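## Task

The work bench holds two stacked sets of test sieves, each made of a pan, a sieve and a cover. Separate them and place all six pieces completely within the tote, then carry the tote to the steel shelf on the end wall. At the end, no cover or sieve may have any portion of its skirt (its lower rim) sitting inside another piece, and the tote must rest on the shelf with nothing of it overhanging the edge. One or both robots may be used. Finish by releasing everything and moving the robots away. A robot that falls or ends up tilted means failure, and anything kept in place only by a robot at the end does not count.

## Robot and tools

ROBOTS. r1 and r2 are identical Hello Robot Stretch 4 units, about 1.6 m tall: an omni-wheel base (rim within 0.23 m of the base origin), a lift riding a mast, an arm that telescopes forward, a wrist with yaw, pitch and roll joints, and a two-finger gripper. Each carries r?_head_camera, r?_head_left_camera, r?_head_right_camera and r?_wrist_camera. Loose objects may occasionally get nudged by something outside your control.

FRAMES. Each robot's base frame sits on the floor below its base centre: x forward, y left, z up. hand_pose (link pinch, a point between the open fingertips) is given in that frame; with all wrist joints at 0 its axes match the base's, and its printed position may be slightly wrong. base_odometry is relative to where the base stood when the scene began and counts wheel rotation only, so slipping shows up as travel. Heading runs -3.142 to 3.142, left positive. Each robot reports only in its own frames; judge where the robots are relative to each other from images, lidar_m and wrist_depth_mm.

execute_actions(actions, cameras). actions is a list holding one action or nothing (nothing just returns state and images). The action is an object keyed "r1" and/or "r2". Per robot you may give:
- base: one command only, an offset from the base position in the latest reported state. translate_m: straight drive in metres, -2 to 2, forward positive. strafe_m: sideways metres, -2 to 2, left positive. rotate_rad: turn in place, -3.2 to 3.2, counter-clockwise from above positive.
- joints: absolute targets by name. lift_m 0 to 1.2 m; arm_m 0 to 0.55 m extension; wrist_yaw_rad -1.134 to 4.276 (0 ahead, positive left, 3.14 stowed back, above 3.4 the arm may block); wrist_pitch_rad -1.117 to 4.259 (0 level, 1.57 pointing down); wrist_roll_rad -1.117 to 4.259 (0 leaves fingers level; positive turns clockwise seen from behind); gripper_m -0.038 to 0.141, the fingertip gap in metres (negative presses fingers together).
- pace: "slow", "default", "fast" or "max" (base up to 0.1/0.3/0.4/0.6 m/s and 1/2/3/4 rad/s; with lift above 0.2 the base is slowed further, down to 0.3 m/s and 1 rad/s at 1.2 m).
- contact_limits: {"arm_m": value}, 0 (gentlest) to 0.75 (firmest), default 0.5; how much force the arm may use before halting.
- end_of_arm: "enable_torque", sent by itself, re-powers wrist or gripper motors that shut off.
Everything in one action starts together. Out-of-range joint targets are clipped and flagged; unknown keys or other bad values reject the whole call. Anything omitted may keep pushing toward an earlier target. cameras: list of names, or null/["all"] for every camera, [] for none.

RESULTS. Per robot: base_status and joint_status (done; off_target; contact_stop_at_<key> means something blocked it and that part goes slack; limit_stop_at_<name>, e.g. own_body or tilt; time_out; torque_fault means the wrist motor went limp until enable_torque). on_its_own lists what was not commanded; there "held at" is the held target, not the real position. joint_positions, hand_pose, base_odometry, turned_by_wheels vs turned_by_imu (a gap over ~0.1 rad suggests a bump or slip), base_tilt in degrees (forward/right positive, small fixed bias), motor_effort in % with peak in brackets (wheel positive = turn right), lidar_m (12 sectors of 30 degrees, first straight ahead, counting counter-clockwise; "-" = nothing or closer than 0.25 m; misses clear items and thin legs), wrist_depth_mm (7x7 grid of depths 100 to 2000 mm from top left). A "pictures" line names the images in order. If a call reports a stop, the remaining calls in that reply are skipped.

wait(seconds): 0 to 10; commands nothing new and returns state and images. zoom_image(camera, region): region [x0, y0, x1, y1] in pixels of that camera's latest full image, at most 504 by 504. read_manual(section): only "licences". finished_scene(scene): ends scene 1 or 2 permanently and reports success; the goal must already hold stably.

CAMERAS. Calibration lines give K, distortion D and T_world_to_cam, which maps the carrying robot's base frame into the camera frame (OpenCV conventions); arm-mounted wrist cameras can be off more than head cameras.

GRIPPING. Command gripper_m below the object's width to hold it; squeezing tighter pulls the object toward the wrist, opening pushes it out. Readings and "done" do not prove a grasp; at targets of 0 or more a firm grip shows as an effort change. If fingertips snag on a surface below, raise the lift. To unfold at scene start, send lift_m 0.4 with wrist_yaw_rad 0.

AVOID. Robot-to-robot pressing (any base drive after contact presses hard) or hard hits. Turning or driving with over 1 kg in hand and arm_m above 0.2, especially at fast paces. Strong pushes or pulls with a high gripper or high contact limit (tipping; above 6 degrees everything goes slack). Wrist tilted up and rolled (self-collision stops). Heavy loads in a level gripper (torque fault). Carrying one load with both robots: their travel can differ by about 3 cm per metre and may tip one. Also avoid drops, slips and slams. The robots hold their last command while you think.

Each tool is called as name([rows], argument=value, ...), one row to a line, values as JSON.

## Session

execute_actions(actions=[])

Scene clock: 0.00 s.
r1.base_odometry: x=+0.000 y=+0.000 heading=+0.000 (m, m, rad; r1's odometry frame)
r1.turned_by_wheels: +0.000 (rad since the last result)
r1.turned_by_imu: +0.000 (rad since the last result)
r1.base_tilt: forward=+0.0 right=-0.1 (deg)
r1.lidar_m: 3.82 4.00 1.20 1.29 1.95 2.28 1.03 0.79 0.75 0.84 1.22 3.60
r1.base_status: not commanded
r1.joint_positions: lift_m=+0.244 arm_m=+0.002 wrist_yaw_rad=+3.159 wrist_pitch_rad=+0.000 wrist_roll_rad=-0.005 gripper_m=+0.057
r1.joint_status: not commanded
r1.motor_effort: lift_m=+20 arm_m=+0 wrist_yaw_rad=+1 wrist_pitch_rad=-5 wrist_roll_rad=-2 gripper_m=-3 wheel_0=+0 wheel_1=+0 wheel_2=+0 (%)
r1.hand_pose: x=-0.1168 y=+0.0824 z=+0.4220 quat_wxyz=(-0.009, +0.000, -0.002, +1.000) (m; r1's base frame)
r1.wrist_depth_mm: - 142 228 1499 - - - / - 106 141 1499 - - - / - 112 141 1499 - - - / - 130 165 1464 - - - / 200 878 1098 1464 - - - / 210 917 1008 1366 196 1430 1366 / 207 878 1008 - 1042 946 960
r2.base_odometry: x=+0.000 y=+0.000 heading=+0.000 (m, m, rad; r2's odometry frame)
r2.turned_by_wheels: +0.000 (rad since the last result)
r2.turned_by_imu: +0.000 (rad since the last result)
r2.base_tilt: forward=+0.1 right=+0.5 (deg)
r2.lidar_m: 1.01 1.92 3.21 4.19 3.88 1.13 1.42 5.24 1.53 0.95 0.81 0.83
r2.base_status: not commanded
r2.joint_positions: lift_m=+0.210 arm_m=-0.001 wrist_yaw_rad=+3.155 wrist_pitch_rad=-0.004 wrist_roll_rad=-0.014 gripper_m=+0.057
r2.joint_status: not commanded
r2.motor_effort: lift_m=+19 arm_m=-1 wrist_yaw_rad=+0 wrist_pitch_rad=-8 wrist_roll_rad=-1 gripper_m=-4 wheel_0=+1 wheel_1=-1 wheel_2=-1 (%)
r2.hand_pose: x=-0.1193 y=+0.0836 z=+0.3894 quat_wxyz=(-0.007, +0.002, -0.007, +1.000) (m; r2's base frame)
r2.wrist_depth_mm: - 140 - - - - - / - 125 202 - - - - / - 121 161 - 1618 1661 1464 / 138 139 214 - - - - / 220 - - - - - - / 1160 1430 199 1537 211 1229 1308 / 891 891 1025 139 931 976 991
pictures: r1_head_camera, r1_head_left_camera, r1_head_right_camera, r1_wrist_camera, r2_head_camera, r2_head_left_camera, r2_head_right_camera, r2_wrist_camera
Images, in order (width x height): r1_head_camera 420x560, r1_head_left_camera 420x672, r1_head_right_camera 420x672, r1_wrist_camera 616x392, r2_head_camera 420x560, r2_head_left_camera 420x672, r2_head_right_camera 420x672, r2_wrist_camera 616x392.

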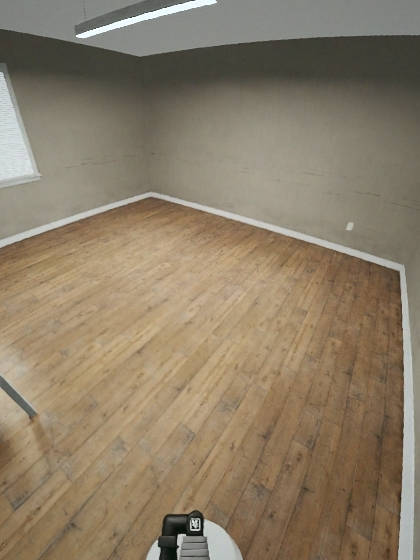

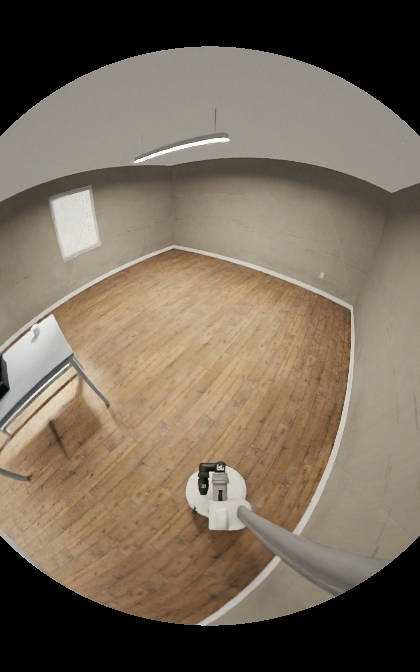

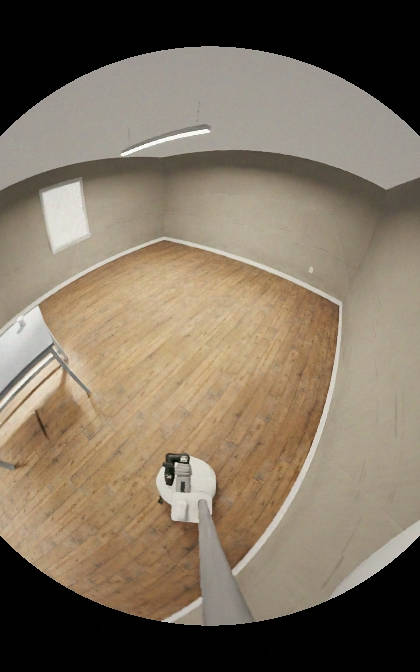

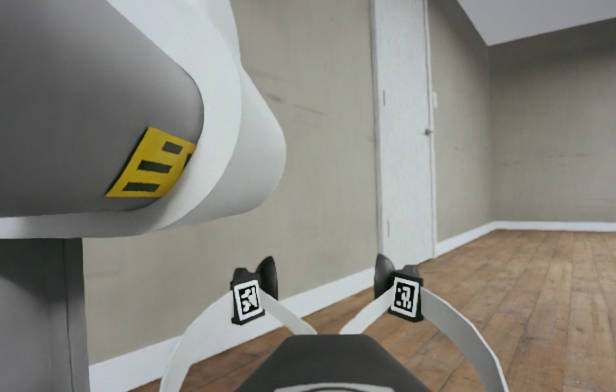

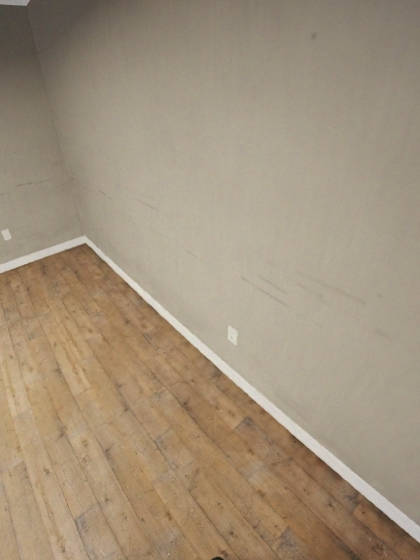

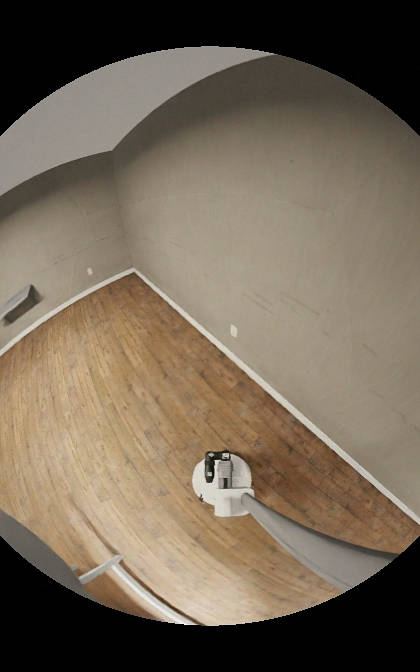

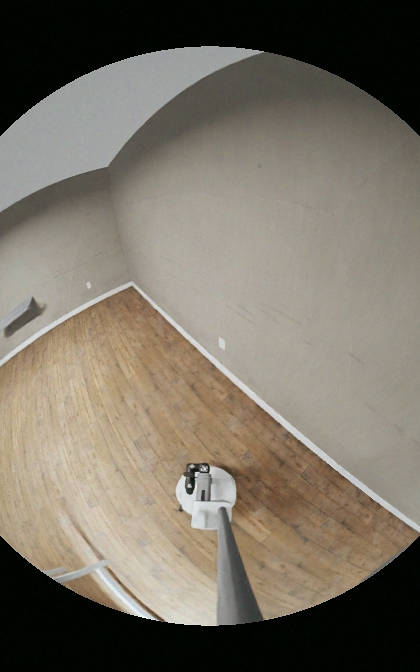

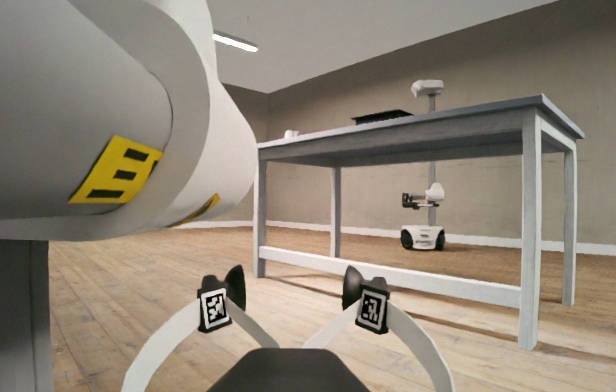

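execute_actions([
  {"r1":{"base":{"rotate_rad":1.15},"joints":{"lift_m":0.8,"wrist_yaw_rad":0}},"r2":{"base":{"rotate_rad":2.3},"joints":{"lift_m":0.8,"wrist_yaw_rad":0}}},
])

Scene clock: 13.57 s.
r1.base_odometry: x=+0.000 y=+0.000 heading=+1.149 (m, m, rad; r1's odometry frame)
r1.turned_by_wheels: +1.149 (rad since the last result)
r1.turned_by_imu: +1.173 (rad since the last result)
r1.base_tilt: forward=+0.0 right=-0.2 (deg)
r1.lidar_m: 1.20 1.36 4.92 1.81 0.97 0.76 0.78 0.85 1.41 3.60 4.00 3.97
r1.base_status: done
r1.joint_positions: lift_m=+0.800 arm_m=+0.002 wrist_yaw_rad=+0.000 wrist_pitch_rad=+0.000 wrist_roll_rad=-0.005 gripper_m=+0.057
r1.joint_status: all done
r1.motor_effort: lift_m=+23(25) arm_m=-1(1) wrist_yaw_rad=+0(6) wrist_pitch_rad=-5(5) wrist_roll_rad=-1(2) gripper_m=-4(3) wheel_0=-4(11) wheel_1=-6(8) wheel_2=-6(10) (%)
r1.hand_pose: x=+0.4617 y=-0.0873 z=+0.9781 quat_wxyz=(+1.000, -0.002, +0.000, +0.000) (m; r1's base frame)
r1.wrist_depth_mm: - - - - - - - / - - - - - - - / - - - - - - - / - - - - - - - / - 1499 1430 1661 - - - / - 1921 1078 1025 196 - - / - - 1808 - - - -
r2.base_odometry: x=+0.000 y=+0.000 heading=+2.300 (m, m, rad; r2's odometry frame)
r2.turned_by_wheels: +2.300 (rad since the last result)
r2.turned_by_imu: +2.297 (rad since the last result)
r2.base_tilt: forward=+0.1 right=+0.5 (deg)
r2.lidar_m: 1.15 1.18 1.63 3.17 1.21 0.85 0.83 0.87 1.21 3.38 3.23 4.02
r2.base_status: done
r2.joint_positions: lift_m=+0.800 arm_m=-0.001 wrist_yaw_rad=+0.000 wrist_pitch_rad=-0.004 wrist_roll_rad=-0.014 gripper_m=+0.057
r2.joint_status: all done
r2.motor_effort: lift_m=+21(22) arm_m=-1(1) wrist_yaw_rad=-1(7) wrist_pitch_rad=-8(8) wrist_roll_rad=-1(1) gripper_m=-1(3) wheel_0=-2(8) wheel_1=-1(7) wheel_2=-1(10) (%)
r2.hand_pose: x=+0.4589 y=-0.0873 z=+0.9793 quat_wxyz=(+1.000, -0.007, -0.002, +0.000) (m; r2's base frame)
r2.wrist_depth_mm: - - - - - - - / - - - - - - - / - - - - - - - / - - - - - - - / 1397 - - - - - - / 946 960 198 - 211 - - / - - - 140 - - -
pictures: r1_head_camera, r1_head_left_camera, r1_head_right_camera, r1_wrist_camera, r2_head_camera, r2_head_left_camera, r2_head_right_camera, r2_wrist_camera
camera_calibration (this result's frames):
r1_wrist_camera: T_world_to_cam=[[0.0547782, -0.99837, -0.0160238, -0.0793274], [0.0205571, 0.0171721, -0.999641, 1.02736], [0.998287, 0.0544291, 0.0214642, -0.251778], [0, 0, 0, 1]] pos_world=[0.234572, -0.083136, 1.03112]
r2_wrist_camera: T_world_to_cam=[[-0.0179766, -0.999057, 0.0395329, -0.12268], [0.023391, -0.0399487, -0.998928, 1.02666], [0.999565, -0.0170327, 0.0240871, -0.258596], [0, 0, 0, 1]] pos_world=[0.232263, -0.0859557, 1.03663]
Images, in order (width x height): r1_head_camera 420x560, r1_head_left_camera 420x672, r1_head_right_camera 420x672, r1_wrist_camera 616x392, r2_head_camera 420x560, r2_head_left_camera 420x672, r2_head_right_camera 420x672, r2_wrist_camera 616x392.

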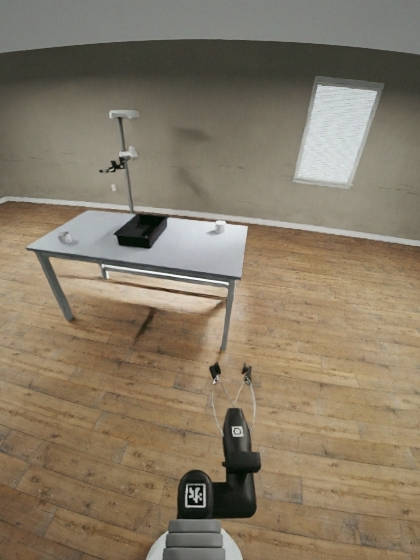

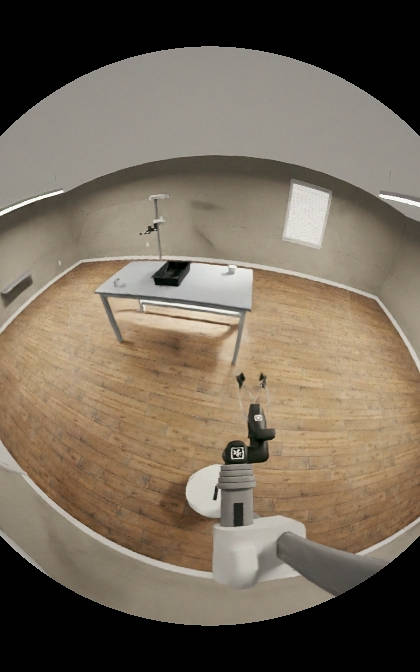

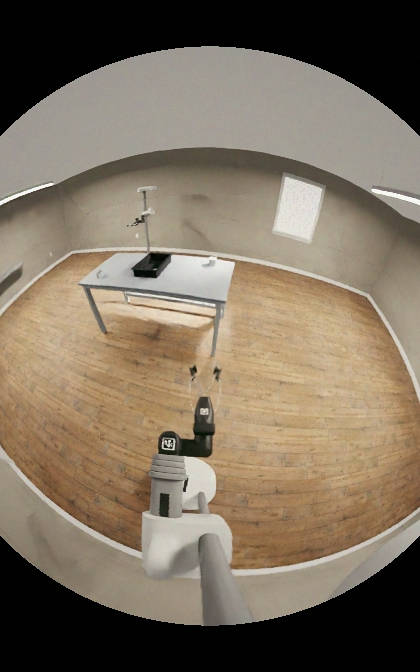

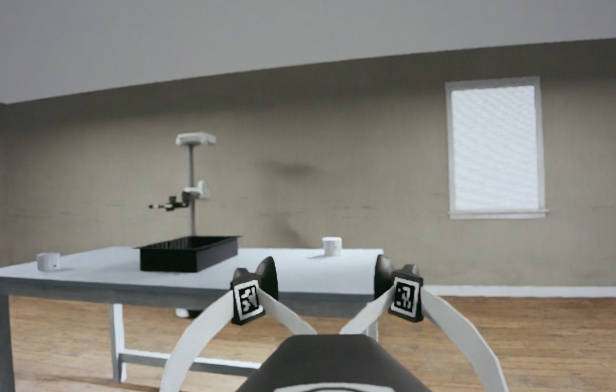

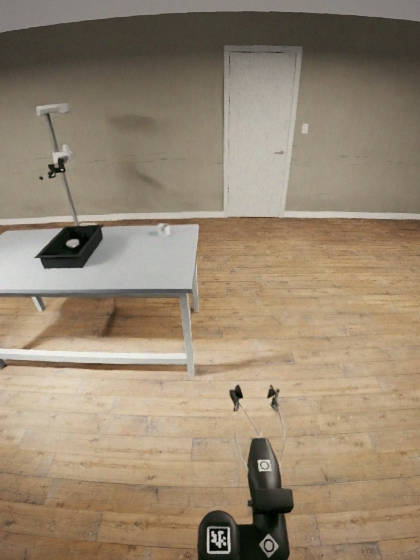

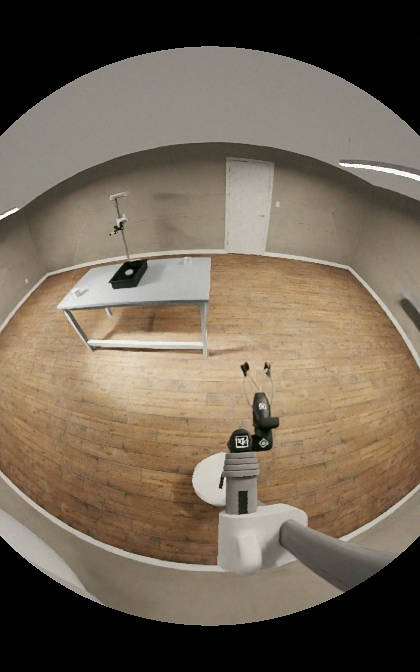

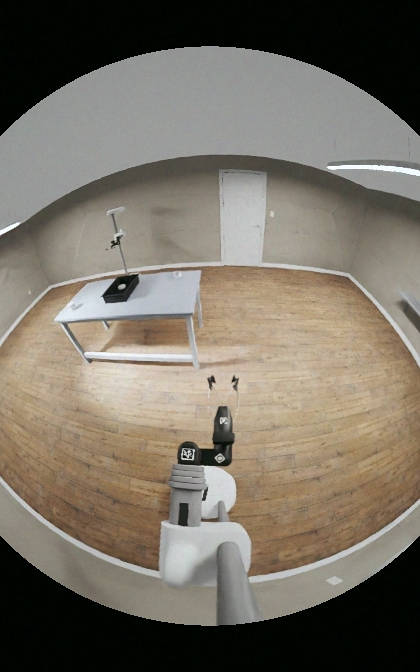

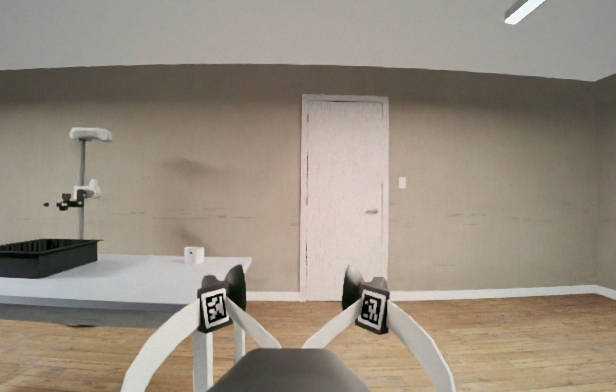

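execute_actions([
  {"r1":{"base":{"rotate_rad":0.25}},"r2":{"base":{"strafe_m":1.4}}},
], cameras=[])

execute_actions([
  {"r1":{"base":{"strafe_m":0.8}},"r2":{"base":{"translate_m":0.5},"joints":{"lift_m":0.7,"gripper_m":0.14}}},
], cameras=[])

execute_actions([
  {"r1":{"base":{"translate_m":0.5},"joints":{"lift_m":0.7,"gripper_m":0.14}}},
], cameras=["r1_head_camera","r1_wrist_camera","r2_head_camera","r2_wrist_camera"])

Scene clock: 24.30 s.
r1.base_odometry: x=+0.000 y=+0.000 heading=+1.398 (m, m, rad; r1's odometry frame)
r1.turned_by_wheels: +0.249 (rad since the last result)
r1.turned_by_imu: +0.254 (rad since the last result)
r1.base_tilt: forward=+0.0 right=-0.2 (deg)
r1.lidar_m: 1.24 1.61 4.47 1.22 0.83 0.78 0.81 1.04 2.31 3.68 4.19 1.21
r1.base_status: done
r1.joint_positions: lift_m=+0.800 arm_m=+0.002 wrist_yaw_rad=+0.000 wrist_pitch_rad=+0.000 wrist_roll_rad=-0.005 gripper_m=+0.057
r1.joint_status: not commanded
r1.motor_effort: lift_m=+23(23) arm_m=+0(1) wrist_yaw_rad=+0(0) wrist_pitch_rad=-5(5) wrist_roll_rad=-1(2) gripper_m=-2(3) wheel_0=-3(5) wheel_1=-3(9) wheel_2=-4(10) (%)
r1.hand_pose: x=+0.4616 y=-0.0874 z=+0.9781 quat_wxyz=(+1.000, -0.002, +0.000, +0.000) (m; r1's base frame)
r1.wrist_depth_mm: - - - - - - - / - - - - - - - / - - - - - - - / - - - - - - - / - - 1708 1397 1576 - - / - - 1308 1098 196 931 - / - - - - - - -
r2.base_odometry: x=-1.044 y=-0.932 heading=+2.300 (m, m, rad; r2's odometry frame)
r2.turned_by_wheels: +0.000 (rad since the last result)
r2.turned_by_imu: +0.006 (rad since the last result)
r2.base_tilt: forward=+0.1 right=+0.5 (deg)
r2.lidar_m: 1.12 4.05 3.97 3.10 1.15 0.84 0.81 0.86 1.19 3.41 1.65 1.18
r2.base_status: done
r2.joint_positions: lift_m=+0.800 arm_m=-0.001 wrist_yaw_rad=+0.000 wrist_pitch_rad=-0.004 wrist_roll_rad=-0.014 gripper_m=+0.057
r2.joint_status: not commanded
r2.motor_effort: lift_m=+20(21) arm_m=-1(1) wrist_yaw_rad=-1(1) wrist_pitch_rad=-7(8) wrist_roll_rad=-1(1) gripper_m=-3(2) wheel_0=+0(10) wheel_1=+1(11) wheel_2=+0(7) (%)
r2.hand_pose: x=+0.4589 y=-0.0874 z=+0.9793 quat_wxyz=(+1.000, -0.007, -0.002, +0.000) (m; r2's base frame)
r2.wrist_depth_mm: - - - - - - - / - - - - - - - / - - - - - - - / - - - - - - - / - - - - 1576 1576 - / - - 199 991 211 991 991 / - - - 139 - - -
pictures: none
No camera images: the call's "cameras" was empty. Leave "cameras" out to get every camera's image.

Scene clock: 28.30 s.
r1.base_odometry: x=-0.788 y=+0.137 heading=+1.398 (m, m, rad; r1's odometry frame)
r1.turned_by_wheels: +0.000 (rad since the last result)
r1.turned_by_imu: +0.000 (rad since the last result)
r1.base_tilt: forward=-0.1 right=-0.2 (deg)
r1.lidar_m: 1.59 4.27 2.54 0.68 0.46 0.43 0.44 0.57 1.32 4.42 1.66 1.55
r1.base_status: done
r1.joint_positions: lift_m=+0.800 arm_m=+0.002 wrist_yaw_rad=+0.000 wrist_pitch_rad=+0.000 wrist_roll_rad=-0.005 gripper_m=+0.057
r1.joint_status: not commanded
r1.motor_effort: lift_m=+22(23) arm_m=+0(0) wrist_yaw_rad=+0(0) wrist_pitch_rad=-5(5) wrist_roll_rad=+2(2) gripper_m=-2(2) wheel_0=-1(4) wheel_1=+3(13) wheel_2=+0(3) (%)
r1.hand_pose: x=+0.4616 y=-0.0874 z=+0.9781 quat_wxyz=(+1.000, -0.002, +0.000, +0.000) (m; r1's base frame)
r1.wrist_depth_mm: - - - - - - - / - - - - - - - / - - - - - - - / - - - - - - - / - - - - 1576 1308 1464 / - - - - 196 - - / - - - - - 1921 -
r2.base_odometry: x=-1.377 y=-0.559 heading=+2.300 (m, m, rad; r2's odometry frame)
r2.turned_by_wheels: +0.000 (rad since the last result)
r2.turned_by_imu: -0.004 (rad since the last result)
r2.base_tilt: forward=+0.2 right=+0.5 (deg)
r2.lidar_m: 0.64 0.68 3.95 3.82 1.81 1.37 1.30 1.38 1.91 4.50 0.94 0.66
r2.base_status: done
r2.joint_positions: lift_m=+0.700 arm_m=-0.001 wrist_yaw_rad=+0.000 wrist_pitch_rad=-0.004 wrist_roll_rad=-0.014 gripper_m=+0.140
r2.joint_status: all done
r2.motor_effort: lift_m=+16(19) arm_m=-1(1) wrist_yaw_rad=+0(0) wrist_pitch_rad=-8(8) wrist_roll_rad=-1(1) gripper_m=+0(4) wheel_0=+3(7) wheel_1=+3(5) wheel_2=-2(11) (%)
r2.hand_pose: x=+0.4589 y=-0.0874 z=+0.8797 quat_wxyz=(+1.000, -0.007, -0.002, +0.000) (m; r2's base frame)
r2.wrist_depth_mm: - - - - - - - / - - - - - - - / - - - - - - - / - - - - - - - / - - 1205 1205 991 723 647 / - 439 554 569 469 504 544 / 1863 430 430 145 455 442 480
pictures: none
No camera images: the call's "cameras" was empty. Leave "cameras" out to get every camera's image.

Scene clock: 31.43 s.
r1.base_odometry: x=-0.702 y=+0.630 heading=+1.399 (m, m, rad; r1's odometry frame)
r1.turned_by_wheels: +0.000 (rad since the last result)
r1.turned_by_imu: -0.001 (rad since the last result)
r1.base_tilt: forward=+0.0 right=-0.2 (deg)
r1.lidar_m: 1.11 4.01 3.93 1.38 0.95 0.87 0.92 1.17 2.66 4.63 1.16 1.08
r1.base_status: done
r1.joint_positions: lift_m=+0.700 arm_m=+0.002 wrist_yaw_rad=+0.000 wrist_pitch_rad=+0.000 wrist_roll_rad=-0.005 gripper_m=+0.140
r1.joint_status: all done
r1.motor_effort: lift_m=+18(21) arm_m=+0(0) wrist_yaw_rad=+1(0) wrist_pitch_rad=-5(5) wrist_roll_rad=+0(0) gripper_m=+0(2) wheel_0=+4(7) wheel_1=+4(12) wheel_2=-4(13) (%)
r1.hand_pose: x=+0.4616 y=-0.0874 z=+0.8785 quat_wxyz=(+1.000, -0.002, +0.000, +0.000) (m; r1's base frame)
r1.wrist_depth_mm: - - - - - - - / - - - - - - - / - - - - - - - / - - - - - - - / - - - 1308 1025 946 820 / - - - 1025 931 768 - / - 1983 1921 - - 1863 1808
r2.base_odometry: x=-1.377 y=-0.559 heading=+2.300 (m, m, rad; r2's odometry frame)
r2.turned_by_wheels: +0.000 (rad since the last result)
r2.turned_by_imu: -0.001 (rad since the last result)
r2.base_tilt: forward=+0.2 right=+0.5 (deg)
r2.lidar_m: 0.64 0.68 3.98 3.82 1.86 1.36 1.31 1.37 1.91 4.48 0.95 0.68
r2.base_status: not commanded
r2.joint_positions: lift_m=+0.700 arm_m=-0.001 wrist_yaw_rad=+0.000 wrist_pitch_rad=-0.004 wrist_roll_rad=-0.014 gripper_m=+0.140
r2.joint_status: not commanded
r2.motor_effort: lift_m=+16(16) arm_m=-1(1) wrist_yaw_rad=+0(0) wrist_pitch_rad=-9(8) wrist_roll_rad=-1(1) gripper_m=+1(0) wheel_0=+3(3) wheel_1=+3(3) wheel_2=-2(2) (%)
r2.hand_pose: x=+0.4589 y=-0.0874 z=+0.8797 quat_wxyz=(+1.000, -0.007, -0.002, +0.000) (m; r2's base frame)
r2.wrist_depth_mm: - - - - - - - / - - - - - - - / - - - - - - - / - - - - - - - / - - 1182 1205 991 715 647 / - 436 549 574 469 504 549 / 1863 427 433 145 452 439 480
pictures: r1_head_camera, r1_wrist_camera, r2_head_camera, r2_wrist_camera
camera_calibration (this result's frames):
r1_wrist_camera: T_world_to_cam=[[0.0545305, -0.998384, -0.0160239, -0.0808802], [0.0205614, 0.0171671, -0.999641, 0.927811], [0.9983, 0.0541814, 0.0214643, -0.249643], [0, 0, 0, 1]] pos_world=[0.234552, -0.0831512, 0.931541]
r2_wrist_camera: T_world_to_cam=[[-0.0182477, -0.999052, 0.0395328, -0.118698], [0.0233802, -0.0399549, -0.998928, 0.927195], [0.99956, -0.0173039, 0.0240871, -0.256197], [0, 0, 0, 1]] pos_world=[0.23224, -0.0859725, 0.937064]
Images, in order (width x height): r1_head_camera 420x560, r1_wrist_camera 616x392, r2_head_camera 420x560, r2_wrist_camera 616x392.

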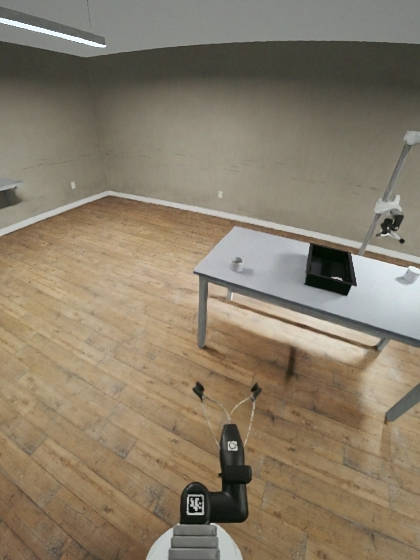

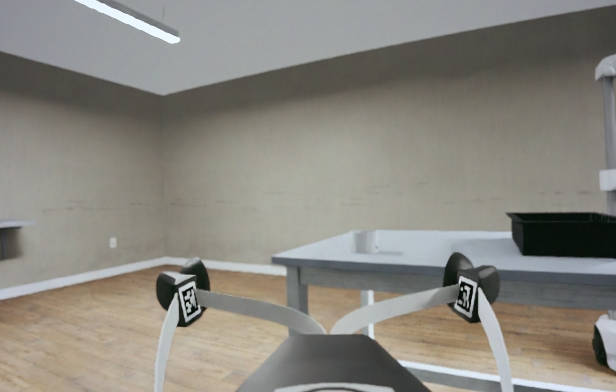

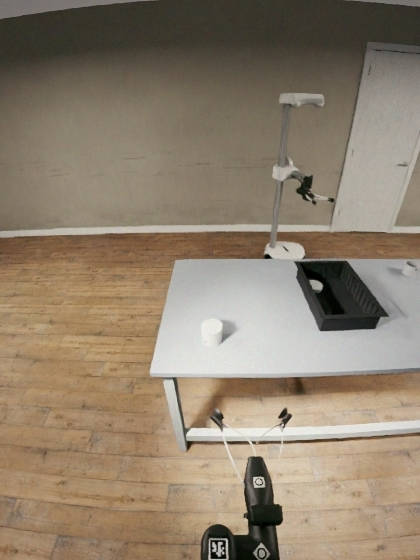

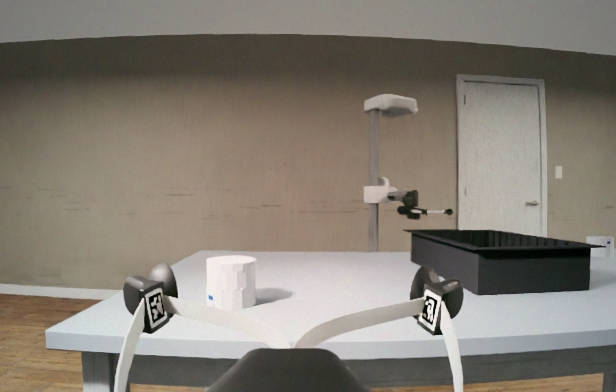

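zoom_image(camera="r2_wrist_camera", region=[170,230,310,330])

zoom_image(camera="r2_head_camera", region=[180,240,420,380])

execute_actions([
  {"r1":{"base":{"rotate_rad":-0.45},"joints":{"lift_m":1.0,"wrist_pitch_rad":1.57}},"r2":{"base":{"strafe_m":0.09},"joints":{"lift_m":1.0,"wrist_pitch_rad":1.57}}},
], cameras=[])

execute_actions([
  {"r1":{"base":{"strafe_m":0.48}},"r2":{"base":{"translate_m":0.3},"joints":{"arm_m":0.3}}},
], cameras=[])

execute_actions([
  {"r1":{"base":{"translate_m":0.72},"joints":{"arm_m":0.3}}},
], cameras=["r1_head_camera","r1_wrist_camera","r2_head_camera","r2_wrist_camera"])

Region (170, 230, 310, 330) of r2_wrist_camera's 616x392 image, scaled by 3.600; it fills the top 360 rows of this view, and the rest is white.

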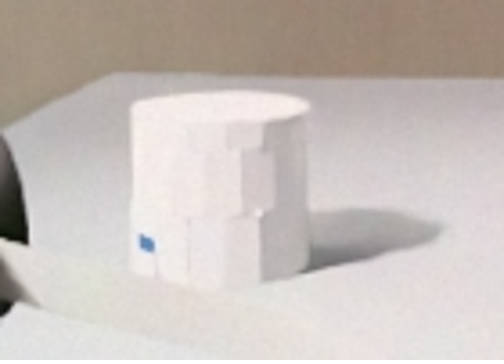

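Region (180, 240, 420, 380) of r2_head_camera's 420x560 image, scaled by 2.100, with more detail than that image has; it fills the top 294 rows of this view, and the rest is white.

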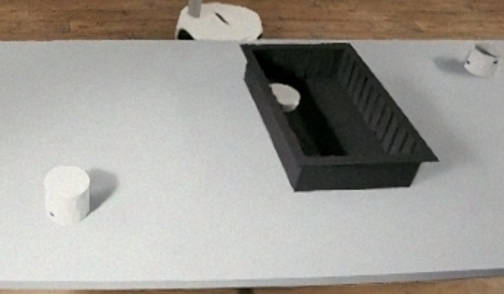

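Scene clock: 43.70 s.
r1.base_odometry: x=-0.702 y=+0.630 heading=+0.949 (m, m, rad; r1's odometry frame)
r1.turned_by_wheels: -0.449 (rad since the last result)
r1.turned_by_imu: -0.459 (rad since the last result)
r1.base_tilt: forward=+0.0 right=-0.2 (deg)
r1.lidar_m: 1.09 1.14 3.98 3.61 1.24 0.94 0.88 0.93 1.25 3.36 4.71 1.15
r1.base_status: done
r1.joint_positions: lift_m=+1.000 arm_m=+0.002 wrist_yaw_rad=+0.000 wrist_pitch_rad=+1.570 wrist_roll_rad=-0.005 gripper_m=+0.140
r1.joint_status: all done
r1.motor_effort: lift_m=+23(25) arm_m=+0(1) wrist_yaw_rad=+1(1) wrist_pitch_rad=+1(4) wrist_roll_rad=-1(0) gripper_m=+0(2) wheel_0=+4(6) wheel_1=+4(11) wheel_2=+4(9) (%)
r1.hand_pose: x=+0.1735 y=-0.0874 z=+0.8895 quat_wxyz=(+0.707, -0.002, +0.707, +0.002) (m; r1's base frame)
r1.wrist_depth_mm: 1138 1118 1118 1098 1098 1078 1060 / 1160 1098 1138 1098 1118 1098 1060 / 1138 1138 1098 1098 1118 1078 1078 / 1160 1118 1118 1098 1098 1078 1078 / 1118 1138 904 904 1078 1078 1060 / 1138 1138 904 891 1098 1078 1078 / 1138 1138 1118 - 1098 1078 1098
r2.base_odometry: x=-1.445 y=-0.619 heading=+2.300 (m, m, rad; r2's odometry frame)
r2.turned_by_wheels: +0.000 (rad since the last result)
r2.turned_by_imu: -0.001 (rad since the last result)
r2.base_tilt: forward=+0.1 right=+0.6 (deg)
r2.lidar_m: 0.64 3.56 3.88 3.74 1.82 1.37 1.29 1.37 1.91 4.59 0.93 0.66
r2.base_status: done
r2.joint_positions: lift_m=+1.000 arm_m=-0.001 wrist_yaw_rad=+0.000 wrist_pitch_rad=+1.570 wrist_roll_rad=-0.014 gripper_m=+0.140
r2.joint_status: all done
r2.motor_effort: lift_m=+21(24) arm_m=-1(1) wrist_yaw_rad=+0(0) wrist_pitch_rad=+0(7) wrist_roll_rad=-1(1) gripper_m=+0(1) wheel_0=-1(9) wheel_1=+1(6) wheel_2=+0(4) (%)
r2.hand_pose: x=+0.1707 y=-0.0874 z=+0.8895 quat_wxyz=(+0.707, -0.005, +0.707, +0.005) (m; r2's base frame)
r2.wrist_depth_mm: 1118 1138 1118 1060 1078 1078 976 / 1118 1138 1118 1138 1138 1138 1160 / 1118 1118 1138 1118 1138 1138 1138 / 1098 1118 1118 1138 1138 1138 1160 / 1118 1118 904 917 1138 1160 1138 / 1118 213 904 904 1138 1160 1138 / 1118 1118 1118 145 1118 1138 1138
pictures: none
No camera images: the call's "cameras" was empty. Leave "cameras" out to get every camera's image.

Scene clock: 46.63 s.
r1.base_odometry: x=-1.093 y=+0.909 heading=+0.950 (m, m, rad; r1's odometry frame)
r1.turned_by_wheels: +0.000 (rad since the last result)
r1.turned_by_imu: +0.000 (rad since the last result)
r1.base_tilt: forward=+0.0 right=-0.2 (deg)
r1.lidar_m: 1.08 3.99 3.46 3.65 1.28 0.93 0.88 0.92 1.24 3.38 1.57 1.14
r1.base_status: done
r1.joint_positions: lift_m=+1.000 arm_m=+0.002 wrist_yaw_rad=+0.000 wrist_pitch_rad=+1.570 wrist_roll_rad=-0.005 gripper_m=+0.140
r1.joint_status: not commanded
r1.motor_effort: lift_m=+22(23) arm_m=+0(1) wrist_yaw_rad=+1(1) wrist_pitch_rad=+1(3) wrist_roll_rad=+0(1) gripper_m=+1(0) wheel_0=-1(9) wheel_1=+2(11) wheel_2=+0(4) (%)
r1.hand_pose: x=+0.1734 y=-0.0874 z=+0.8896 quat_wxyz=(+0.707, -0.002, +0.707, +0.002) (m; r1's base frame)
r1.wrist_depth_mm: 1138 1118 1118 1098 1118 1098 1078 / 1138 1160 1098 1118 1078 1098 1098 / 1138 1118 1118 1118 1098 1078 1078 / 1138 1118 1098 1118 1098 1078 1078 / 1138 1118 904 904 1098 1098 1078 / 1138 1118 891 891 1098 1098 1078 / 1118 1118 1118 - 1098 1078 1078
r2.base_odometry: x=-1.644 y=-0.396 heading=+2.300 (m, m, rad; r2's odometry frame)
r2.turned_by_wheels: +0.000 (rad since the last result)
r2.turned_by_imu: -0.002 (rad since the last result)
r2.base_tilt: forward=+0.1 right=+0.5 (deg)
r2.lidar_m: 0.34 0.37 3.87 3.74 2.25 1.71 1.61 1.69 2.33 4.53 0.49 0.38
r2.base_status: done
r2.joint_positions: lift_m=+1.000 arm_m=+0.299 wrist_yaw_rad=+0.000 wrist_pitch_rad=+1.570 wrist_roll_rad=-0.014 gripper_m=+0.140
r2.joint_status: all done
r2.motor_effort: lift_m=+21(21) arm_m=+5(6) wrist_yaw_rad=-1(1) wrist_pitch_rad=-1(1) wrist_roll_rad=-1(1) gripper_m=+0(2) wheel_0=+3(8) wheel_1=+3(10) wheel_2=-3(10) (%)
r2.hand_pose: x=+0.4703 y=-0.0874 z=+0.8895 quat_wxyz=(+0.707, -0.005, +0.707, +0.005) (m; r2's base frame)
r2.wrist_depth_mm: 1118 351 353 357 355 359 362 / 1098 351 353 355 355 359 362 / 1118 349 351 353 357 359 362 / 1118 349 349 282 357 357 362 / 1118 349 351 353 355 357 359 / 1098 213 349 353 355 357 359 / 1118 349 351 145 741 359 1160
pictures: none
No camera images: the call's "cameras" was empty. Leave "cameras" out to get every camera's image.

Scene clock: 50.50 s.
r1.base_odometry: x=-0.674 y=+1.495 heading=+0.950 (m, m, rad; r1's odometry frame)
r1.turned_by_wheels: +0.000 (rad since the last result)
r1.turned_by_imu: -0.001 (rad since the last result)
r1.base_tilt: forward=+0.0 right=-0.2 (deg)
r1.lidar_m: 0.36 0.40 3.46 3.31 2.34 1.70 1.59 1.67 2.29 5.02 0.55 0.40
r1.base_status: done
r1.joint_positions: lift_m=+1.000 arm_m=+0.299 wrist_yaw_rad=+0.000 wrist_pitch_rad=+1.570 wrist_roll_rad=-0.005 gripper_m=+0.140
r1.joint_status: all done
r1.motor_effort: lift_m=+22(22) arm_m=+7(11) wrist_yaw_rad=+0(1) wrist_pitch_rad=+1(0) wrist_roll_rad=-1(2) gripper_m=+2(1) wheel_0=+3(6) wheel_1=+5(11) wheel_2=-4(14) (%)
r1.hand_pose: x=+0.4698 y=-0.0874 z=+0.8896 quat_wxyz=(+0.707, -0.002, +0.707, +0.002) (m; r1's base frame)
r1.wrist_depth_mm: 1118 359 355 353 347 345 343 / 1118 359 355 353 349 347 343 / 1138 359 355 353 349 345 345 / 1138 359 357 320 319 347 343 / 1118 362 359 353 351 345 343 / 1118 362 357 353 349 345 345 / 1138 1118 1118 - 1098 1098 1078
r2.base_odometry: x=-1.644 y=-0.396 heading=+2.300 (m, m, rad; r2's odometry frame)
r2.turned_by_wheels: +0.000 (rad since the last result)
r2.turned_by_imu: -0.001 (rad since the last result)
r2.base_tilt: forward=+0.1 right=+0.5 (deg)
r2.lidar_m: 0.34 0.36 3.87 3.73 2.26 1.67 1.61 1.68 2.33 4.56 0.50 0.37
r2.base_status: not commanded
r2.joint_positions: lift_m=+1.000 arm_m=+0.299 wrist_yaw_rad=+0.000 wrist_pitch_rad=+1.570 wrist_roll_rad=-0.014 gripper_m=+0.140
r2.joint_status: not commanded
r2.motor_effort: lift_m=+21(21) arm_m=+5(5) wrist_yaw_rad=-1(1) wrist_pitch_rad=-1(0) wrist_roll_rad=-1(1) gripper_m=+0(0) wheel_0=+3(3) wheel_1=+3(3) wheel_2=-3(2) (%)
r2.hand_pose: x=+0.4703 y=-0.0874 z=+0.8895 quat_wxyz=(+0.707, -0.005, +0.707, +0.005) (m; r2's base frame)
r2.wrist_depth_mm: 1118 351 351 353 357 359 362 / 1118 351 353 353 357 359 359 / 1118 349 351 355 355 359 362 / 1118 349 351 281 357 359 359 / 1118 349 349 353 357 357 359 / 1098 213 351 353 355 357 359 / 1098 349 351 145 741 359 1138
pictures: r1_head_camera, r1_wrist_camera, r2_head_camera, r2_wrist_camera
camera_calibration (this result's frames):
r1_wrist_camera: T_world_to_cam=[[-0.0158646, -0.998392, -0.0544231, -0.0139493], [-0.999631, 0.0170367, -0.0211413, 0.547548], [0.0220345, 0.0540676, -0.998294, 1.1078], [0, 0, 0, 1]] pos_world=[0.522715, -0.0831516, 1.11673]
r2_wrist_camera: T_world_to_cam=[[0.0397707, -0.999044, 0.0181387, -0.127141], [-0.998996, -0.0401301, -0.0199021, 0.546698], [0.020611, -0.0173289, -0.999637, 1.10316], [0, 0, 0, 1]] pos_world=[0.528469, -0.085964, 1.11595]
Images, in order (width x height): r1_head_camera 420x560, r1_wrist_camera 616x392, r2_head_camera 420x560, r2_wrist_camera 616x392.

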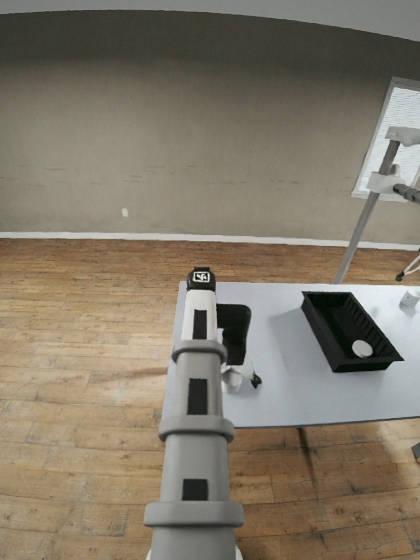

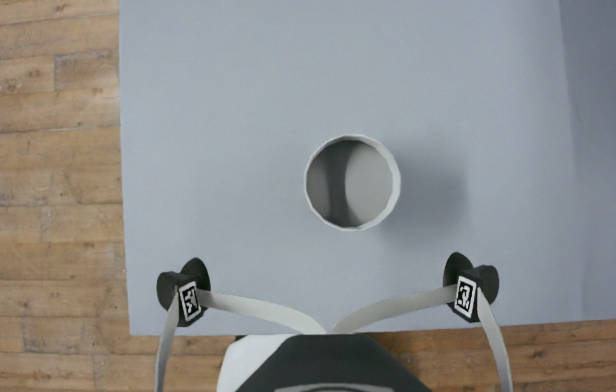

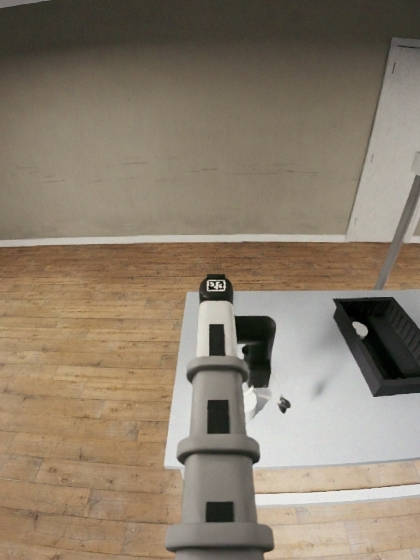

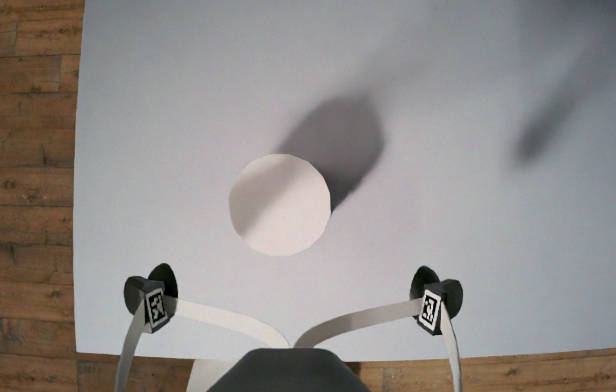

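execute_actions([
  {"r1":{"base":{"strafe_m":-0.019},"joints":{"arm_m":0.369}},"r2":{"base":{"strafe_m":0.012},"joints":{"arm_m":0.357}}},
], cameras=[])

execute_actions([
  {"r1":{"joints":{"lift_m":0.93,"gripper_m":0.1}},"r2":{"joints":{"lift_m":0.955,"gripper_m":0.1}}},
], cameras=["r1_head_right_camera","r1_wrist_camera","r2_head_right_camera","r2_wrist_camera"])

Scene clock: 66.03 s.
r1.base_odometry: x=-0.659 y=+1.484 heading=+0.950 (m, m, rad; r1's odometry frame)
r1.turned_by_wheels: +0.000 (rad since the last result)
r1.turned_by_imu: +0.000 (rad since the last result)
r1.base_tilt: forward=+0.0 right=-0.2 (deg)
r1.lidar_m: 0.37 0.38 3.49 3.34 2.34 1.68 1.61 1.66 2.26 5.00 0.56 0.40
r1.base_status: done
r1.joint_positions: lift_m=+1.000 arm_m=+0.368 wrist_yaw_rad=+0.000 wrist_pitch_rad=+1.570 wrist_roll_rad=-0.005 gripper_m=+0.140
r1.joint_status: all done
r1.motor_effort: lift_m=+22(22) arm_m=+8(6) wrist_yaw_rad=+1(1) wrist_pitch_rad=+2(1) wrist_roll_rad=-2(0) gripper_m=+0(1) wheel_0=+2(8) wheel_1=-4(11) wheel_2=+0(4) (%)
r1.hand_pose: x=+0.5388 y=-0.0874 z=+0.8896 quat_wxyz=(+0.707, -0.002, +0.707, +0.002) (m; r1's base frame)
r1.wrist_depth_mm: 1138 359 355 353 349 345 342 / 1138 362 355 351 349 345 343 / 1138 359 355 351 349 347 343 / 1160 362 355 355 349 345 345 / 1138 362 357 319 351 345 342 / 1138 359 357 320 347 347 343 / 1160 362 357 - 349 347 345
r2.base_odometry: x=-1.653 y=-0.404 heading=+2.300 (m, m, rad; r2's odometry frame)
r2.turned_by_wheels: +0.000 (rad since the last result)
r2.turned_by_imu: -0.001 (rad since the last result)
r2.base_tilt: forward=+0.1 right=+0.5 (deg)
r2.lidar_m: 0.35 0.37 3.86 3.73 2.27 1.69 1.62 1.70 2.34 1.43 0.51 0.36
r2.base_status: done
r2.joint_positions: lift_m=+1.000 arm_m=+0.356 wrist_yaw_rad=+0.000 wrist_pitch_rad=+1.570 wrist_roll_rad=-0.014 gripper_m=+0.140
r2.joint_status: all done
r2.motor_effort: lift_m=+21(21) arm_m=+5(5) wrist_yaw_rad=+0(1) wrist_pitch_rad=-1(1) wrist_roll_rad=-1(1) gripper_m=+0(0) wheel_0=-2(10) wheel_1=+1(10) wheel_2=+0(7) (%)
r2.hand_pose: x=+0.5272 y=-0.0874 z=+0.8895 quat_wxyz=(+0.707, -0.005, +0.707, +0.005) (m; r2's base frame)
r2.wrist_depth_mm: 1118 351 353 355 357 359 362 / 1118 351 351 353 355 357 359 / 1118 351 351 355 355 359 362 / 1118 349 351 353 355 359 359 / 1118 347 351 281 355 359 359 / 1098 213 353 281 355 357 359 / 1118 347 351 145 353 357 359
pictures: none
No camera images: the call's "cameras" was empty. Leave "cameras" out to get every camera's image.

Scene clock: 67.43 s.
r1.base_odometry: x=-0.659 y=+1.484 heading=+0.950 (m, m, rad; r1's odometry frame)
r1.turned_by_wheels: +0.000 (rad since the last result)
r1.turned_by_imu: +0.000 (rad since the last result)
r1.base_tilt: forward=+0.0 right=-0.1 (deg)
r1.lidar_m: 0.37 0.41 3.50 3.33 2.35 1.69 1.60 1.68 2.28 4.99 0.57 0.40
r1.base_status: not commanded
r1.joint_positions: lift_m=+0.930 arm_m=+0.368 wrist_yaw_rad=+0.000 wrist_pitch_rad=+1.570 wrist_roll_rad=-0.005 gripper_m=+0.100
r1.joint_status: all done
r1.motor_effort: lift_m=+18(18) arm_m=+8(7) wrist_yaw_rad=+0(1) wrist_pitch_rad=+1(1) wrist_roll_rad=-3(0) gripper_m=-3(1) wheel_0=+2(2) wheel_1=-4(4) wheel_2=+0(0) (%)
r1.hand_pose: x=+0.5388 y=-0.0874 z=+0.8199 quat_wxyz=(+0.707, -0.002, +0.707, +0.002) (m; r1's base frame)
r1.wrist_depth_mm: 293 289 286 283 281 278 277 / 291 289 286 285 282 278 277 / 676 289 286 283 281 279 277 / 1060 290 287 283 281 278 277 / 1042 290 287 250 281 279 276 / 1078 290 206 251 249 279 277 / 1060 290 287 - 279 279 277
r2.base_odometry: x=-1.653 y=-0.404 heading=+2.300 (m, m, rad; r2's odometry frame)
r2.turned_by_wheels: +0.000 (rad since the last result)
r2.turned_by_imu: +0.000 (rad since the last result)
r2.base_tilt: forward=+0.2 right=+0.5 (deg)
r2.lidar_m: 0.35 0.38 3.86 3.73 2.25 1.67 1.61 1.69 2.32 1.44 0.51 0.38
r2.base_status: not commanded
r2.joint_positions: lift_m=+0.955 arm_m=+0.356 wrist_yaw_rad=+0.000 wrist_pitch_rad=+1.570 wrist_roll_rad=-0.014 gripper_m=+0.100
r2.joint_status: all done
r2.motor_effort: lift_m=+16(20) arm_m=+5(5) wrist_yaw_rad=+0(0) wrist_pitch_rad=-1(0) wrist_roll_rad=-1(1) gripper_m=-2(2) wheel_0=-2(2) wheel_1=+1(1) wheel_2=+0(0) (%)
r2.hand_pose: x=+0.5272 y=-0.0874 z=+0.8450 quat_wxyz=(+0.707, -0.005, +0.707, +0.005) (m; r2's base frame)
r2.wrist_depth_mm: 1060 307 307 310 312 314 315 / 1078 307 307 309 312 314 315 / 1060 306 307 309 310 314 315 / 1060 306 309 309 312 314 315 / 1078 304 306 236 310 314 315 / 1060 304 214 236 213 314 315 / 1060 304 306 141 310 312 314
pictures: r1_head_right_camera, r1_wrist_camera, r2_head_right_camera, r2_wrist_camera
camera_calibration (this result's frames):
r1_wrist_camera: T_world_to_cam=[[-0.0159564, -0.99839, -0.0544226, -0.0165973], [-0.99963, 0.0171271, -0.0211134, 0.615012], [0.0220115, 0.0540656, -0.998295, 1.03675], [0, 0, 0, 1]] pos_world=[0.5917, -0.0831564, 1.04706]
r2_wrist_camera: T_world_to_cam=[[0.0396364, -0.99905, 0.0181342, -0.128524], [-0.999004, -0.0399938, -0.0197907, 0.602612], [0.0204971, -0.0173317, -0.99964, 1.05753], [0, 0, 0, 1]] pos_world=[0.585429, -0.085972, 1.07141]
Images, in order (width x height): r1_head_right_camera 420x672, r1_wrist_camera 616x392, r2_head_right_camera 420x672, r2_wrist_camera 616x392.

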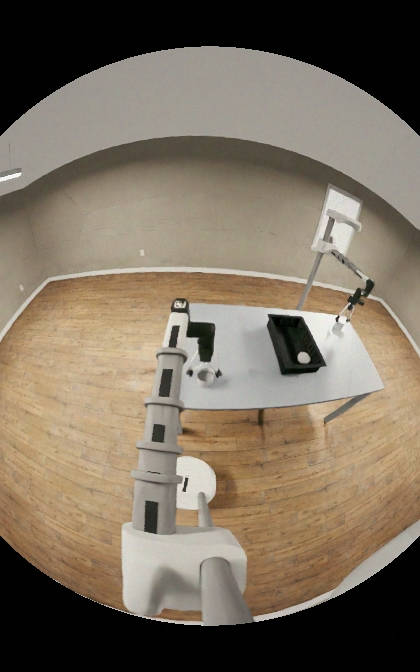

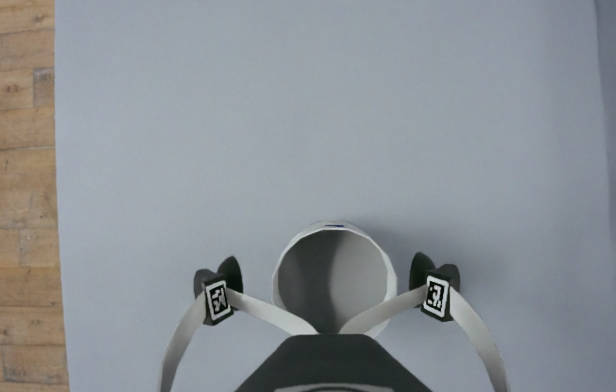

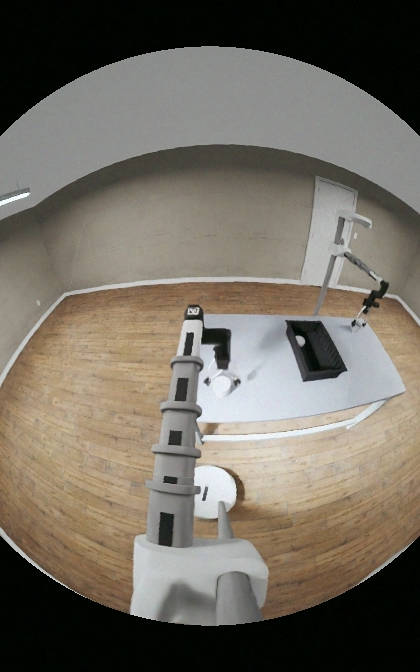

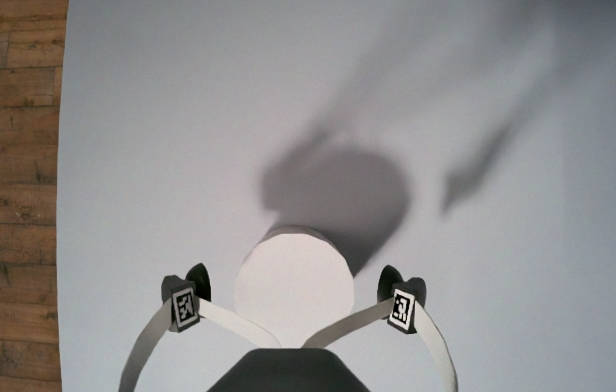

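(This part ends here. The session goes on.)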